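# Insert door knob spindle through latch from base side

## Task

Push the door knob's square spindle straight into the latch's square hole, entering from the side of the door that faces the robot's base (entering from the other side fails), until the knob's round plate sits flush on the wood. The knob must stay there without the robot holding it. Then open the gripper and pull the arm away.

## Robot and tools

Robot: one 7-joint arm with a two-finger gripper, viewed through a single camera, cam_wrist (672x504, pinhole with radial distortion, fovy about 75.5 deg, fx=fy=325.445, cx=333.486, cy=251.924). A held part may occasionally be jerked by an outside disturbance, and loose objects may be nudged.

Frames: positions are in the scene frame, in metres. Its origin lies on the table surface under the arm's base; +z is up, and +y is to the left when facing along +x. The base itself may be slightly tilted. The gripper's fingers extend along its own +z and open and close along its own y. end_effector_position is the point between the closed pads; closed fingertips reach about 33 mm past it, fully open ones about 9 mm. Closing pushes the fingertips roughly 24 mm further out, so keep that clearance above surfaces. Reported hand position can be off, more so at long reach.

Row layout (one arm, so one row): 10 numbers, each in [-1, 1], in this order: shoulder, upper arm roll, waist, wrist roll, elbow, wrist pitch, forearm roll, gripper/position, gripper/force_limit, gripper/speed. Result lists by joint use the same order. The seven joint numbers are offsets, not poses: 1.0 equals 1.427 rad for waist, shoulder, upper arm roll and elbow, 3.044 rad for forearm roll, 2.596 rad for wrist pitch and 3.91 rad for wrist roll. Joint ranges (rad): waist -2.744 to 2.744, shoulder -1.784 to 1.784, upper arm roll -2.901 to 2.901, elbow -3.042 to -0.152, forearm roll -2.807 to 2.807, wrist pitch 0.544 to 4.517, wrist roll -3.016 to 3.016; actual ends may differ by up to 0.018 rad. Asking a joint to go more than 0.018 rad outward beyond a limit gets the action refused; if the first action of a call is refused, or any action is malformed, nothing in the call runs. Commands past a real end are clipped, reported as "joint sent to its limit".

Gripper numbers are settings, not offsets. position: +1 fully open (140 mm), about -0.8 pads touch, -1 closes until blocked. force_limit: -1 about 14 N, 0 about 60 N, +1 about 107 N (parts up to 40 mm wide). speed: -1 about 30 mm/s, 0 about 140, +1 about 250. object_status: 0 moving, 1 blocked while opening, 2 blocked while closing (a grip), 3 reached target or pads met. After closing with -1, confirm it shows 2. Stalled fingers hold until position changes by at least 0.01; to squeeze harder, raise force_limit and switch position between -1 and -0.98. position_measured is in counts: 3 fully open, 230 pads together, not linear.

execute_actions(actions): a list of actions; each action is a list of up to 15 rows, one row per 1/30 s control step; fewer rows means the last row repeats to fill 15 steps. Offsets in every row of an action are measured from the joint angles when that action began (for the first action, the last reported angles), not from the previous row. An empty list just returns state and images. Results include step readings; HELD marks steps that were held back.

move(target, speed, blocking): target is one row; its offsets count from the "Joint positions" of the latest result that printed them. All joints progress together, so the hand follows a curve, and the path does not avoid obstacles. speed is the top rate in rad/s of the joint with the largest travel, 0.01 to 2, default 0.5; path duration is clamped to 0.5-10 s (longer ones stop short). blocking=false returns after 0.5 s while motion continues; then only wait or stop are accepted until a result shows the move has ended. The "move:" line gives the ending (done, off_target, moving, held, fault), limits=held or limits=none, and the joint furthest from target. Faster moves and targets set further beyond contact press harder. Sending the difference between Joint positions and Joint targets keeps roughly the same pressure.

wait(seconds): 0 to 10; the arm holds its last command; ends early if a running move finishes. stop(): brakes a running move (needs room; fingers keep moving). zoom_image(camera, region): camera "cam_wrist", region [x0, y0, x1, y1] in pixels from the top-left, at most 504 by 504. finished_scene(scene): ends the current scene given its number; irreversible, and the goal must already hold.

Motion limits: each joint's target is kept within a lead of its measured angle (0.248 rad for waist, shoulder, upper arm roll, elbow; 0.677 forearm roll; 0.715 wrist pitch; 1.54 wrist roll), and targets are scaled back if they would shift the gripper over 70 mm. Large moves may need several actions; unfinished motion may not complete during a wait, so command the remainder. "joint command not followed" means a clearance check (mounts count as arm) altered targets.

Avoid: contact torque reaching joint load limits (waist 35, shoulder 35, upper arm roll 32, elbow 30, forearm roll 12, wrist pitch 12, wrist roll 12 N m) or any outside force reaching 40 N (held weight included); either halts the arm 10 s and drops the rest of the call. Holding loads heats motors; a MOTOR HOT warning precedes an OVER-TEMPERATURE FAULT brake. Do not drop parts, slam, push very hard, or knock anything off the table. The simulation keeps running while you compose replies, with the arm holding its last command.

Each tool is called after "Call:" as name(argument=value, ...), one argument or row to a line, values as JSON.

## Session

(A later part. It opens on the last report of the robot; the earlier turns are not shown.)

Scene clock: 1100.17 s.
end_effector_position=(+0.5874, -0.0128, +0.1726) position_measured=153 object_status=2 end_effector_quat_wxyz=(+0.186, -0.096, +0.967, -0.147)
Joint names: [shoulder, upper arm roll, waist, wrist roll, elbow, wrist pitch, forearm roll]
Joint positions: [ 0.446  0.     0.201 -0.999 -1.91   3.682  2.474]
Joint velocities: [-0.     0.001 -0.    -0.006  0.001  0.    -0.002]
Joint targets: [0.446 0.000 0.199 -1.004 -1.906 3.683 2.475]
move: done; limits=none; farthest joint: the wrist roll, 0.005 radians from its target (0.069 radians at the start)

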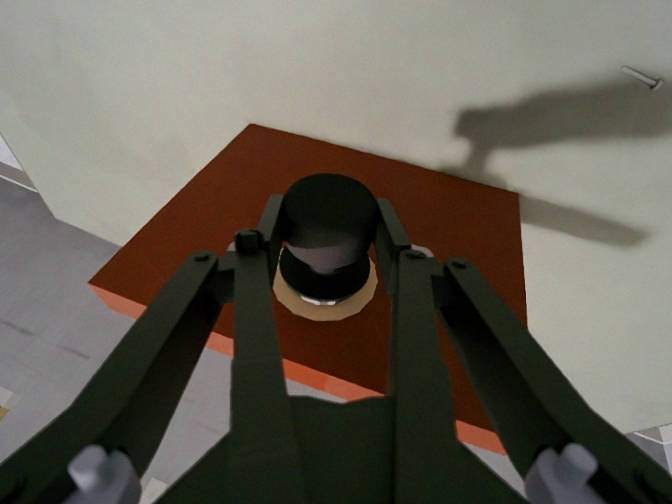

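Call:
move(
  target=[0.0184,0,-0.0058,-0.0092,0.0365,0.0063,0.0078,-0.98,1,-0.5],
  speed=0.04,
)

Call:
zoom_image(
  camera="cam_wrist",
  region=[220,150,440,370],
)

Scene clock: 1107.37 s.
end_effector_position=(+0.5884, -0.0121, +0.1730) position_measured=153 object_status=2 end_effector_quat_wxyz=(+0.175, -0.093, +0.968, -0.151)
Joint names: [shoulder, upper arm roll, waist, wrist roll, elbow, wrist pitch, forearm roll]
Joint positions: [ 0.469  0.002  0.199 -1.03  -1.867  3.72   2.505]
Joint velocities: [ 0.001  0.     0.    -0.006  0.     0.001  0.001]
Joint targets: [0.472 0.000 0.193 -1.035 -1.858 3.699 2.498]
move: off_target; limits=none; farthest joint: the wrist pitch, 0.022 radians from its target (0.016 radians at the start)

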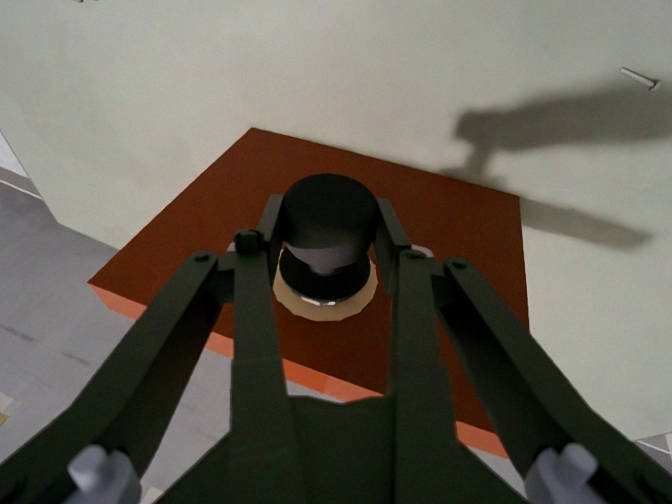

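Region (220, 150, 440, 370) of cam_wrist's 672x504 image, scaled by 2.291, with more detail than that image has.

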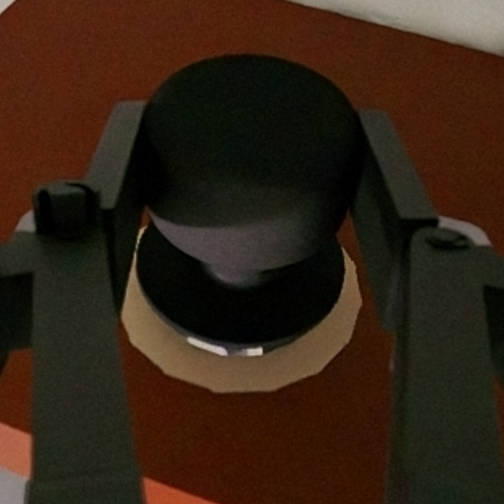

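Call:
move(
  target=[-0.0245,0,0.0042,0.0084,-0.0355,-0.0158,-0.0108,-0.98,1,-0.5],
  speed=0.04,
)

Call:
zoom_image(
  camera="cam_wrist",
  region=[265,230,385,350],
)

Scene clock: 1115.83 s.
end_effector_position=(+0.5843, -0.0131, +0.1730) position_measured=153 object_status=2 end_effector_quat_wxyz=(+0.184, -0.098, +0.967, -0.148)
Joint names: [shoulder, upper arm roll, waist, wrist roll, elbow, wrist pitch, forearm roll]
Joint positions: [ 0.44   0.002  0.201 -1.001 -1.919  3.684  2.474]
Joint velocities: [ 0.    -0.     0.001  0.005  0.001 -0.     0.   ]
Joint targets: [0.434 0.002 0.205 -0.998 -1.918 3.679 2.472]
move: done; limits=none; farthest joint: the shoulder, 0.006 radians from its target (0.035 radians at the start)

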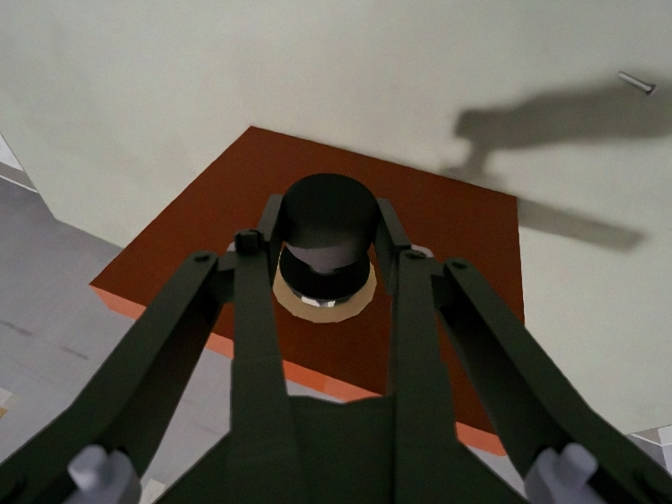

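Region (265, 230, 385, 350) of cam_wrist's 672x504 image, scaled by 4.200, with more detail than that image has.

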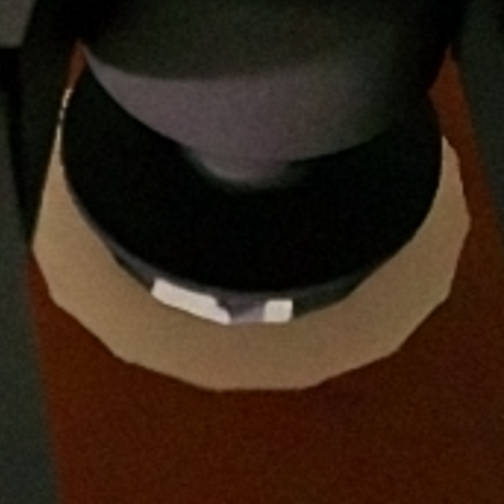

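Call:
move(
  target=[-0.0063,0,0.002,0,0,0,0,-0.98,1,-0.5],
  speed=0.02,
)

Call:
zoom_image(
  camera="cam_wrist",
  region=[265,230,385,350],
)

Scene clock: 1130.03 s.
end_effector_position=(+0.5840, -0.0131, +0.1735) position_measured=153 object_status=2 end_effector_quat_wxyz=(+0.184, -0.097, +0.967, -0.147)
Joint names: [shoulder, upper arm roll, waist, wrist roll, elbow, wrist pitch, forearm roll]
Joint positions: [ 0.438  0.002  0.201 -0.999 -1.92   3.683  2.474]
Joint velocities: [-0.002 -0.001  0.     0.     0.001  0.     0.   ]
Joint targets: [0.431 0.002 0.203 -1.001 -1.919 3.684 2.474]
move: done; limits=none; farthest joint: the shoulder, 0.007 radians from its target (0.009 radians at the start)

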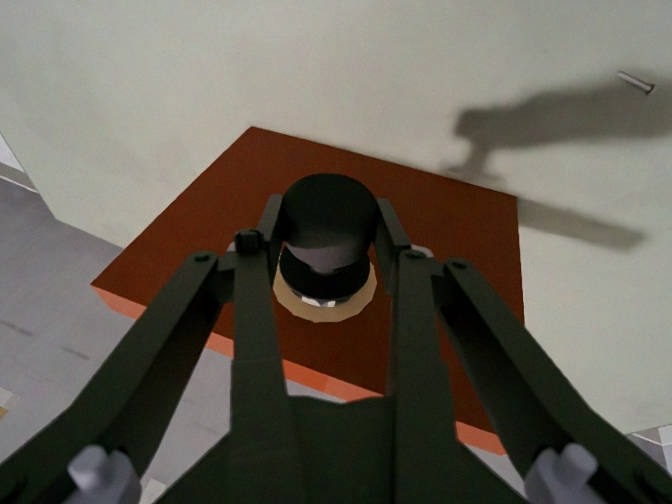

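Region (265, 230, 385, 350) of cam_wrist's 672x504 image, scaled by 4.200, with more detail than that image has.

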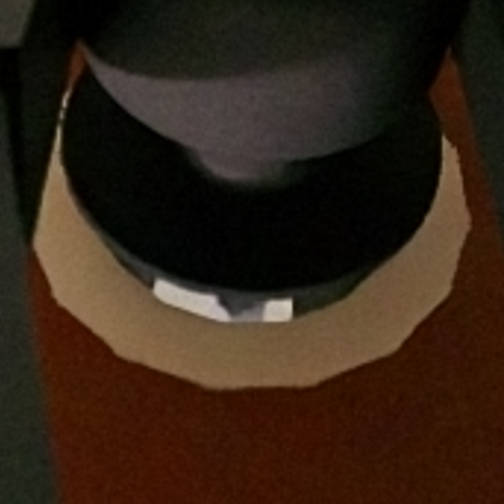

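Call:
move(
  target=[0.0102,-0.0014,-0.005,-0.0077,0.0294,0.003,0.0062,-0.98,1,-0.5],
  speed=0.03,
)

Call:
zoom_image(
  camera="cam_wrist",
  region=[265,230,385,350],
)

Scene clock: 1141.53 s.
end_effector_position=(+0.5913, -0.0123, +0.1735) position_measured=153 object_status=2 end_effector_quat_wxyz=(+0.184, -0.096, +0.967, -0.147)
Joint names: [shoulder, upper arm roll, waist, wrist roll, elbow, wrist pitch, forearm roll]
Joint positions: [ 0.457  0.001  0.195 -1.025 -1.885  3.692  2.494]
Joint velocities: [-0.001 -0.001  0.    -0.006 -0.    -0.001  0.001]
Joint targets: [0.452 -0.000 0.194 -1.029 -1.879 3.691 2.493]
move: done; limits=none; farthest joint: the elbow, 0.007 radians from its target (0.043 radians at the start)

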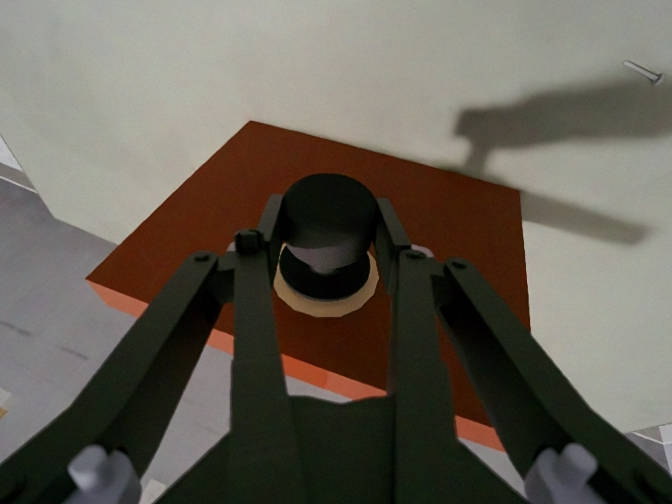

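Region (265, 230, 385, 350) of cam_wrist's 672x504 image, scaled by 4.200, with more detail than that image has.

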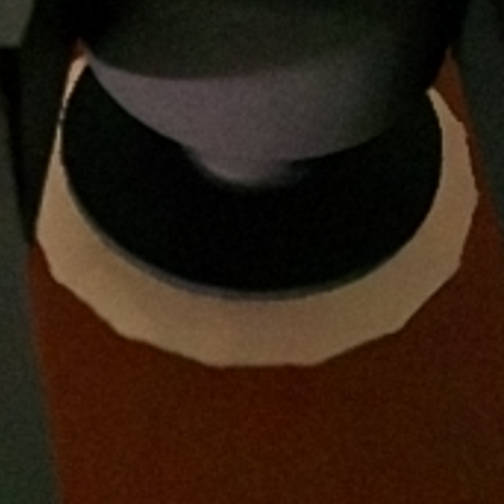

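Passed. Continue.

Call:
move(
  target=[0.0125,-0.0007,-0.005,-0.0077,0.0305,0.0035,0.0062,-0.98,1,-0.5],
  speed=0.03,
)

Call:
zoom_image(
  camera="cam_wrist",
  region=[265,230,385,350],
)

Scene clock: 1145.20 s.
end_effector_position=(+0.5970, -0.0115, +0.1734) position_measured=153 object_status=2 end_effector_quat_wxyz=(+0.182, -0.095, +0.968, -0.147)
Joint names: [shoulder, upper arm roll, waist, wrist roll, elbow, wrist pitch, forearm roll]
Joint positions: [ 0.477  0.001  0.191 -1.05  -1.849  3.708  2.515]
Joint velocities: [-0.    -0.    -0.001 -0.005  0.001 -0.    -0.   ]
Joint targets: [0.475 0.000 0.188 -1.055 -1.842 3.701 2.513]
move: done; limits=none; farthest joint: the elbow, 0.007 radians from its target (0.043 radians at the start)

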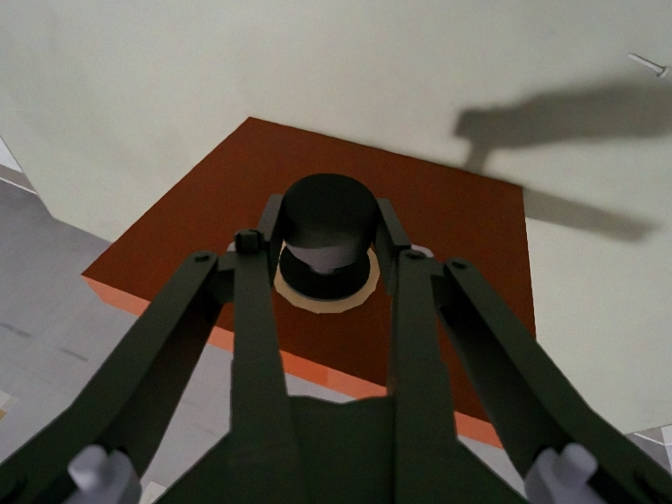

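Region (265, 230, 385, 350) of cam_wrist's 672x504 image, scaled by 4.200, with more detail than that image has.

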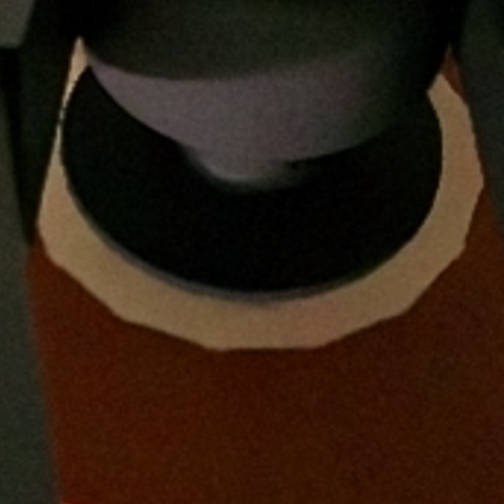

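Call:
move(
  target=[0.0105,-0.0007,-0.0042,-0.0059,0.0252,-0.001,0.0035,-0.98,1,-0.5],
  speed=0.025,
)

Call:
zoom_image(
  camera="cam_wrist",
  region=[265,230,385,350],
)

Scene clock: 1149.53 s.
end_effector_position=(+0.5976, -0.0111, +0.1737) position_measured=153 object_status=2 end_effector_quat_wxyz=(+0.176, -0.094, +0.969, -0.149)
Joint names: [shoulder, upper arm roll, waist, wrist roll, elbow, wrist pitch, forearm roll]
Joint positions: [ 0.491  0.001  0.19  -1.069 -1.823  3.73   2.532]
Joint velocities: [ 0.     0.001 -0.    -0.004  0.002  0.     0.003]
Joint targets: [0.492 0.000 0.185 -1.074 -1.813 3.705 2.526]
move: off_target; limits=none; farthest joint: the wrist pitch, 0.024 radians from its target (0.003 radians at the start)

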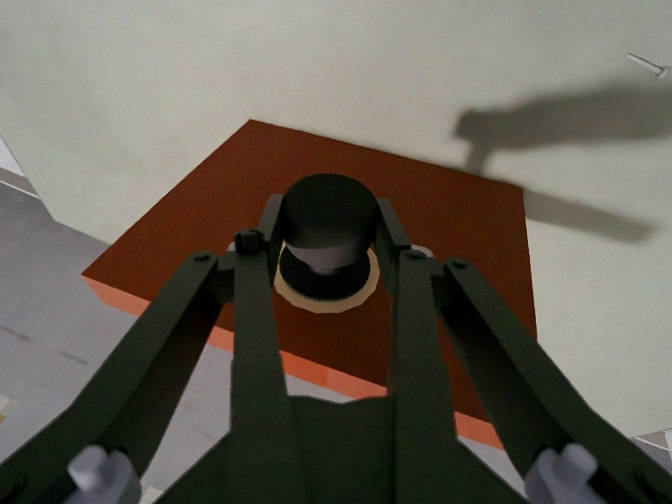

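Region (265, 230, 385, 350) of cam_wrist's 672x504 image, scaled by 4.200, with more detail than that image has.

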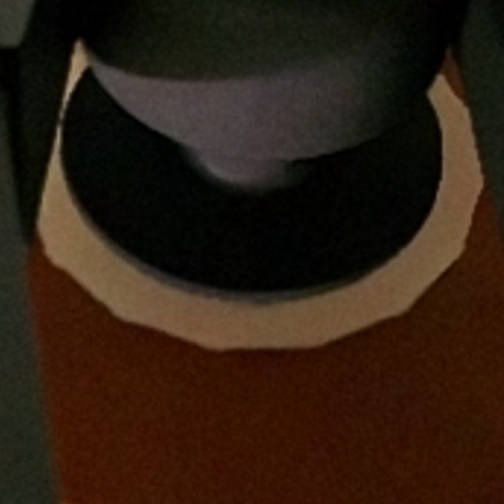

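Call:
move(
  target=[-0.008,0,0,0.003,-0.012,-0.006,-0.004,-0.98,1,-0.5],
  speed=0.04,
)

Call:
move(
  target=[0,0,0,0,0,0,0,0.2,0,0],
)

Call:
zoom_image(
  camera="cam_wrist",
  region=[240,150,420,330],
)

Scene clock: 1157.13 s.
end_effector_position=(+0.5968, -0.0115, +0.1735) position_measured=153 object_status=2 end_effector_quat_wxyz=(+0.179, -0.096, +0.968, -0.148)
Joint names: [shoulder, upper arm roll, waist, wrist roll, elbow, wrist pitch, forearm roll]
Joint positions: [ 0.482  0.002  0.19  -1.063 -1.839  3.717  2.523]
Joint velocities: [-0.002  0.001 -0.001  0.006 -0.002 -0.001 -0.002]
Joint targets: [0.479 0.001 0.190 -1.057 -1.840 3.714 2.520]
move: done; limits=none; farthest joint: the wrist roll, 0.005 radians from its target (0.012 radians at the start)

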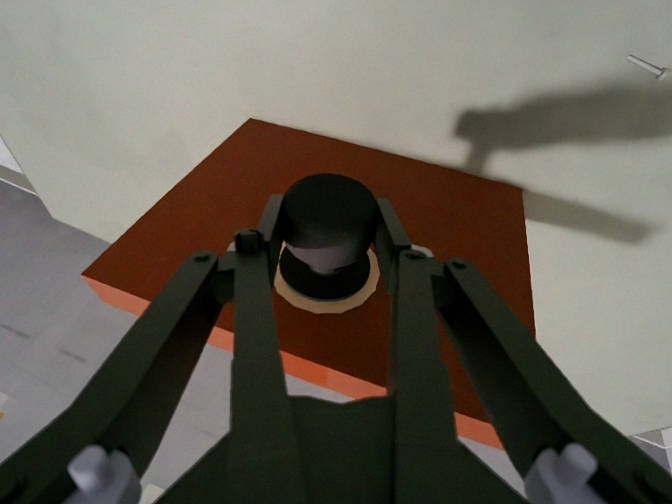

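Scene clock: 1157.63 s.
end_effector_position=(+0.5969, -0.0115, +0.1735) position_measured=104 object_status=3 end_effector_quat_wxyz=(+0.179, -0.096, +0.968, -0.148)
Joint names: [shoulder, upper arm roll, waist, wrist roll, elbow, wrist pitch, forearm roll]
Joint positions: [ 0.482  0.002  0.19  -1.063 -1.839  3.717  2.523]
Joint velocities: [ 0.     0.001 -0.    -0.001  0.     0.001  0.001]
Joint targets: [0.482 0.002 0.190 -1.063 -1.839 3.717 2.523]
move: done; limits=none; farthest joint: the waist, 0.000 radians from its target (0.000 radians at the start)

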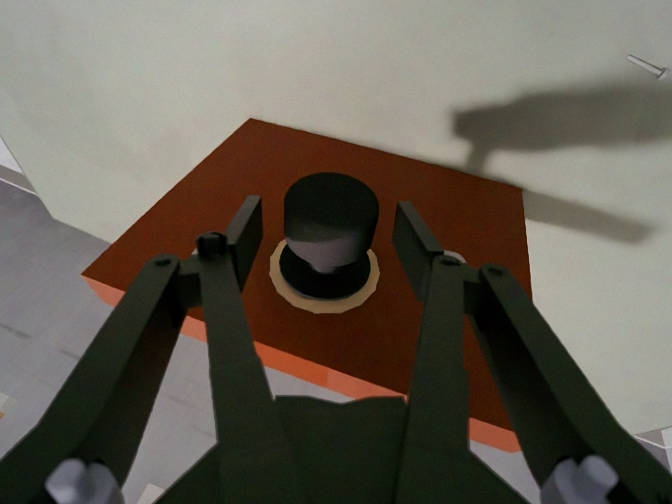

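Region (240, 150, 420, 330) of cam_wrist's 672x504 image, scaled by 2.800, with more detail than that image has.

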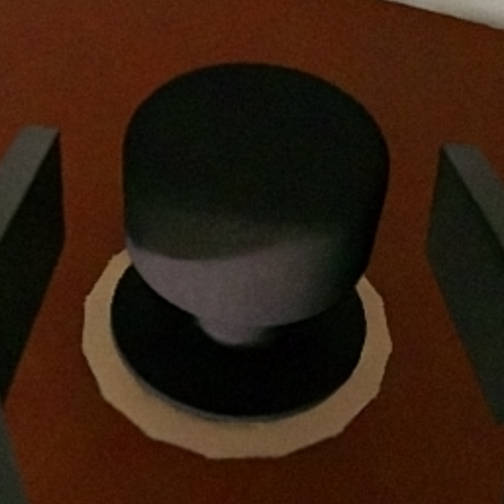

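Call:
move(
  target=[-0.125,0,0.033,0.06,-0.208,-0.037,-0.0575,0.2,0,0],
  speed=0.3,
)

Scene clock: 1196.77 s.
end_effector_position=(+0.5432, -0.0169, +0.1798) position_measured=104 object_status=3 end_effector_quat_wxyz=(+0.193, -0.098, +0.965, -0.146)
Joint names: [shoulder, upper arm roll, waist, wrist roll, elbow, wrist pitch, forearm roll]
Joint positions: [ 0.305  0.002  0.234 -0.833 -2.135  3.622  2.35 ]
Joint velocities: [ 0.001 -0.001  0.001  0.006 -0.001 -0.002  0.001]
Joint targets: [0.304 0.002 0.237 -0.828 -2.136 3.621 2.348]
move: done; limits=none; farthest joint: the wrist roll, 0.005 radians from its target (0.234 radians at the start)

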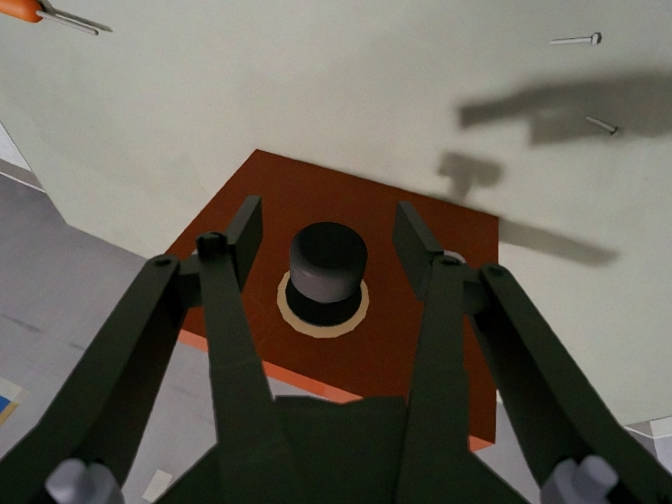

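Call:
zoom_image(
  camera="cam_wrist",
  region=[260,215,390,345],
)

Region (260, 215, 390, 345) of cam_wrist's 672x504 image, scaled by 3.877, with more detail than that image has.

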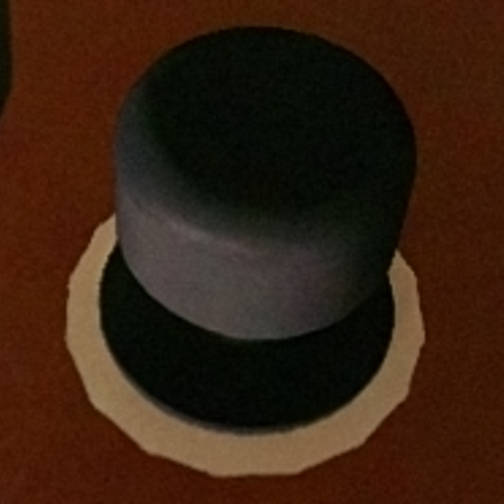

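Call:
move(
  target=[-0.012,0,0.006,0.003,-0.012,0,0,-0.8,-1,0.3],
  speed=0.1,
)

Scene clock: 1206.00 s.
end_effector_position=(+0.5392, -0.0147, +0.1824) position_measured=229 object_status=3 end_effector_quat_wxyz=(+0.194, -0.098, +0.965, -0.145)
Joint names: [shoulder, upper arm roll, waist, wrist roll, elbow, wrist pitch, forearm roll]
Joint positions: [ 0.29   0.002  0.241 -0.827 -2.15   3.622  2.35 ]
Joint velocities: [-0.001 -0.     0.001  0.007 -0.004  0.    -0.   ]
Joint targets: [0.288 0.002 0.243 -0.821 -2.152 3.622 2.350]
move: done; limits=none; farthest joint: the wrist roll, 0.005 radians from its target (0.010 radians at the start)

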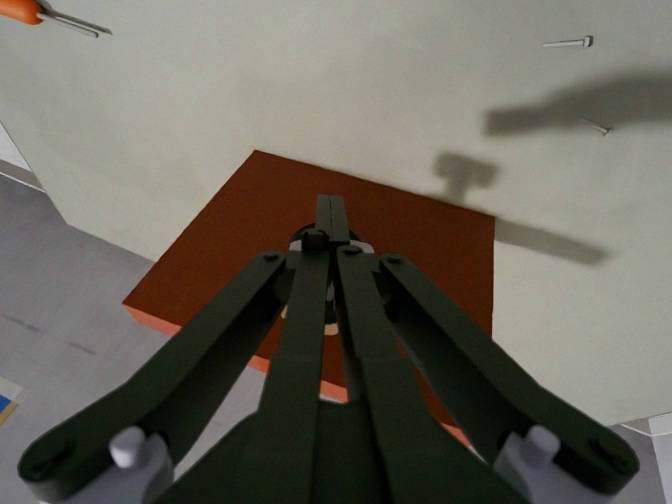

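Call:
move(
  target=[0.0312,0,-0.0115,-0.0185,0.0595,0.004,0.0165,-0.8,-1,0.3],
  speed=0.04,
)

Scene clock: 1214.83 s.
end_effector_position=(+0.5604, -0.0102, +0.1843) position_measured=229 object_status=3 end_effector_quat_wxyz=(+0.199, -0.098, +0.965, -0.141)
Joint names: [shoulder, upper arm roll, waist, wrist roll, elbow, wrist pitch, forearm roll]
Joint positions: [ 0.333  0.002  0.227 -0.894 -2.068  3.632  2.399]
Joint velocities: [-0.     0.     0.001 -0.005 -0.     0.    -0.   ]
Joint targets: [0.334 0.002 0.224 -0.899 -2.065 3.633 2.400]
move: done; limits=none; farthest joint: the wrist roll, 0.006 radians from its target (0.074 radians at the start)

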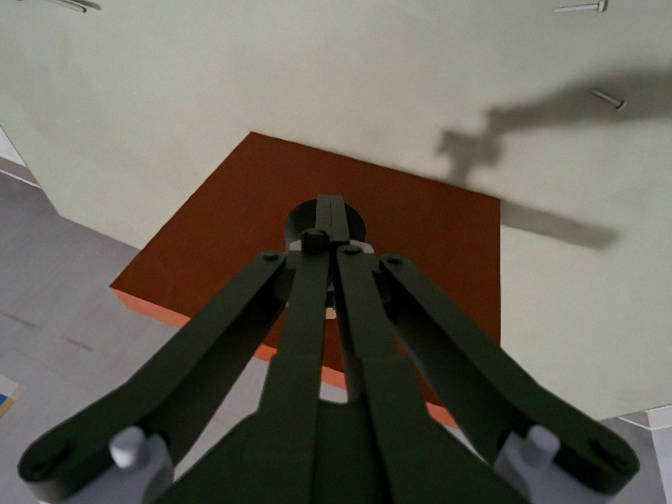

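Call:
move(
  target=[0.0175,0,-0.0065,-0.01,0.0347,0.0046,0.0088,-0.8,-1,0.3],
  speed=0.03,
)

Scene clock: 1218.77 s.
end_effector_position=(+0.5630, -0.0116, +0.1831) position_measured=229 object_status=3 end_effector_quat_wxyz=(+0.191, -0.095, +0.966, -0.145)
Joint names: [shoulder, upper arm roll, waist, wrist roll, elbow, wrist pitch, forearm roll]
Joint positions: [ 0.358  0.002  0.221 -0.928 -2.027  3.66   2.43 ]
Joint velocities: [-0.     0.001 -0.002 -0.005  0.002  0.002 -0.001]
Joint targets: [0.358 0.002 0.217 -0.933 -2.018 3.644 2.425]
move: off_target; limits=none; farthest joint: the wrist pitch, 0.016 radians from its target (0.011 radians at the start)

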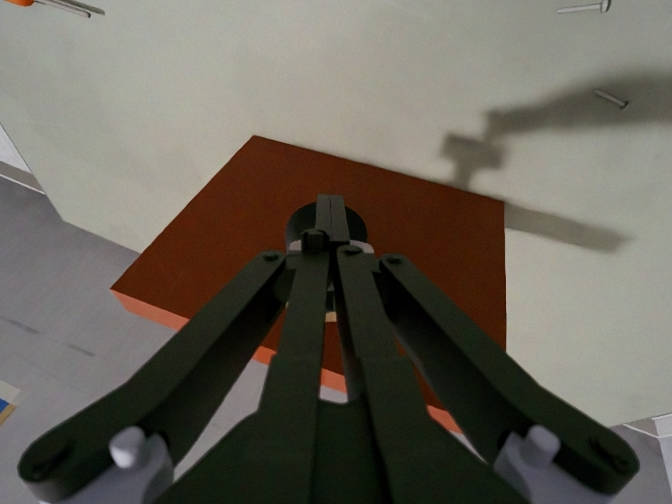

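Call:
move(
  target=[-0.006,0,-0.005,-0.0015,0.021,-0.03,-0.008,-0.8,-1,0.3],
  speed=0.04,
)

Scene clock: 1236.93 s.
end_effector_position=(+0.5630, -0.0117, +0.1828) position_measured=229 object_status=3 end_effector_quat_wxyz=(+0.191, -0.095, +0.966, -0.145)
Joint names: [shoulder, upper arm roll, waist, wrist roll, elbow, wrist pitch, forearm roll]
Joint positions: [ 0.358  0.002  0.219 -0.93  -2.028  3.658  2.431]
Joint velocities: [-0.001  0.     0.     0.    -0.001 -0.001  0.001]
Joint targets: [0.358 0.002 0.219 -0.930 -2.027 3.657 2.430]
FORCE FAULT: contact force on the arm reached its limit, and the arm stopped for 10 seconds. The contact can be on any part of the arm, not only on its tool. That time counts as 20 of the actions that you can send in this scene. The arm's remaining commands of this call were not run. The arm holds still and accepts commands again. Move the arm away from the contact; if what it grips holds it there, let go first. Pushing or pulling that hard again can fault the arm again.
move: fault; limits=none; farthest joint: the wrist pitch, 0.076 radians from its target (0.078 radians at the start)

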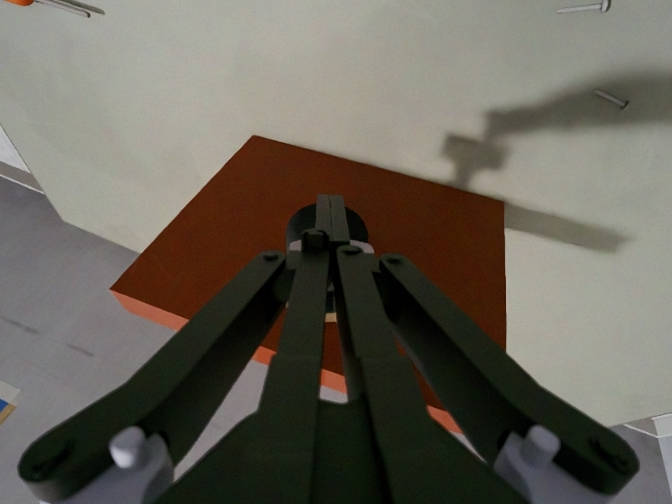

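Call:
zoom_image(
  camera="cam_wrist",
  region=[410,100,550,220],
)

Call:
move(
  target=[-0.06,0,0.012,0.018,-0.1,-0.012,-0.027,-0.8,-1,0.3],
  speed=0.2,
)

Region (410, 100, 550, 220) of cam_wrist's 672x504 image, scaled by 3.600, with more detail than that image has; it fills the top 432 rows of this view, and the rest is white.

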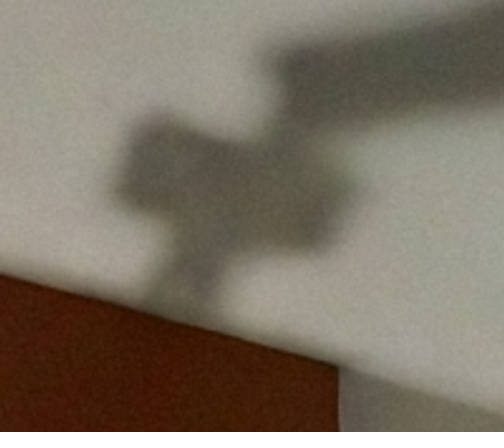

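Scene clock: 1241.00 s.
end_effector_position=(+0.5315, -0.0211, +0.1844) position_measured=229 object_status=3 end_effector_quat_wxyz=(+0.187, -0.112, +0.964, -0.152)
Joint names: [shoulder, upper arm roll, waist, wrist roll, elbow, wrist pitch, forearm roll]
Joint positions: [ 0.274  0.002  0.234 -0.864 -2.169  3.629  2.351]
Joint velocities: [ 0.001 -0.    -0.001  0.005  0.001 -0.    -0.001]
Joint targets: [0.272 0.002 0.236 -0.859 -2.171 3.627 2.349]
move: done; limits=none; farthest joint: the wrist roll, 0.005 radians from its target (0.070 radians at the start)

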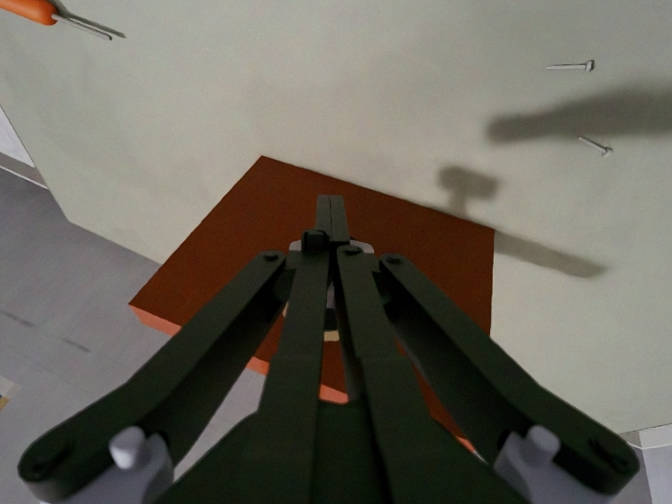

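Call:
move(
  target=[-0.262,0,0,0,-0.407,0,0,0.2,-1,0.3],
  speed=0.6,
)

Scene clock: 1253.63 s.
end_effector_position=(+0.3104, -0.0817, +0.1663) position_measured=104 object_status=3 end_effector_quat_wxyz=(+0.087, -0.130, +0.974, -0.166)
Joint names: [shoulder, upper arm roll, waist, wrist roll, elbow, wrist pitch, forearm roll]
Joint positions: [-0.098  0.002  0.234 -0.863 -2.748  3.629  2.35 ]
Joint velocities: [-0.001  0.001  0.    -0.001 -0.002  0.     0.001]
Joint targets: [-0.100 0.002 0.234 -0.864 -2.750 3.629 2.351]
move: done; limits=none; farthest joint: the shoulder, 0.002 radians from its target (0.374 radians at the start)

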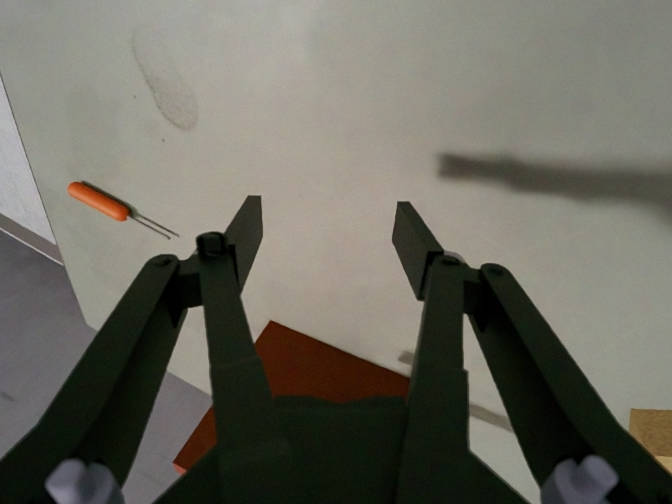

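Call:
move(
  target=[0.069,0,-0.185,-0.181,0.347,-0.435,-0.772,0.2,-1,0.3],
  speed=0.9,
)

Scene clock: 1265.80 s.
end_effector_position=(+0.5951, +0.0054, +0.2808) position_measured=104 object_status=3 end_effector_quat_wxyz=(+0.005, +0.992, -0.001, +0.125)
Joint names: [shoulder, upper arm roll, waist, wrist roll, elbow, wrist pitch, forearm roll]
Joint positions: [-0.001  0.002 -0.027 -1.565 -2.255  2.502  0.002]
Joint velocities: [-0.     0.001  0.001 -0.007  0.001  0.    -0.001]
Joint targets: [0.000 0.002 -0.030 -1.570 -2.253 2.500 0.000]
move: done; limits=none; farthest joint: the wrist roll, 0.006 radians from its target (0.708 radians at the start)

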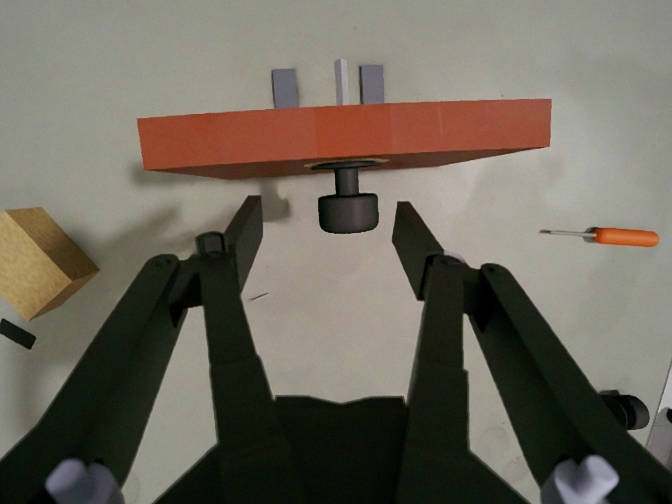

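Call:
zoom_image(
  camera="cam_wrist",
  region=[296,140,400,200],
)

Region (296, 140, 400, 200) of cam_wrist's 672x504 image, scaled by 4.846, with more detail than that image has; it fills the top 291 rows of this view, and the rest is white.

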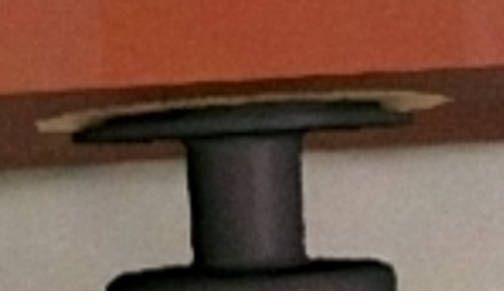

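Call:
finished_scene(
  scene=1,
)

The scene is finished: the task was done.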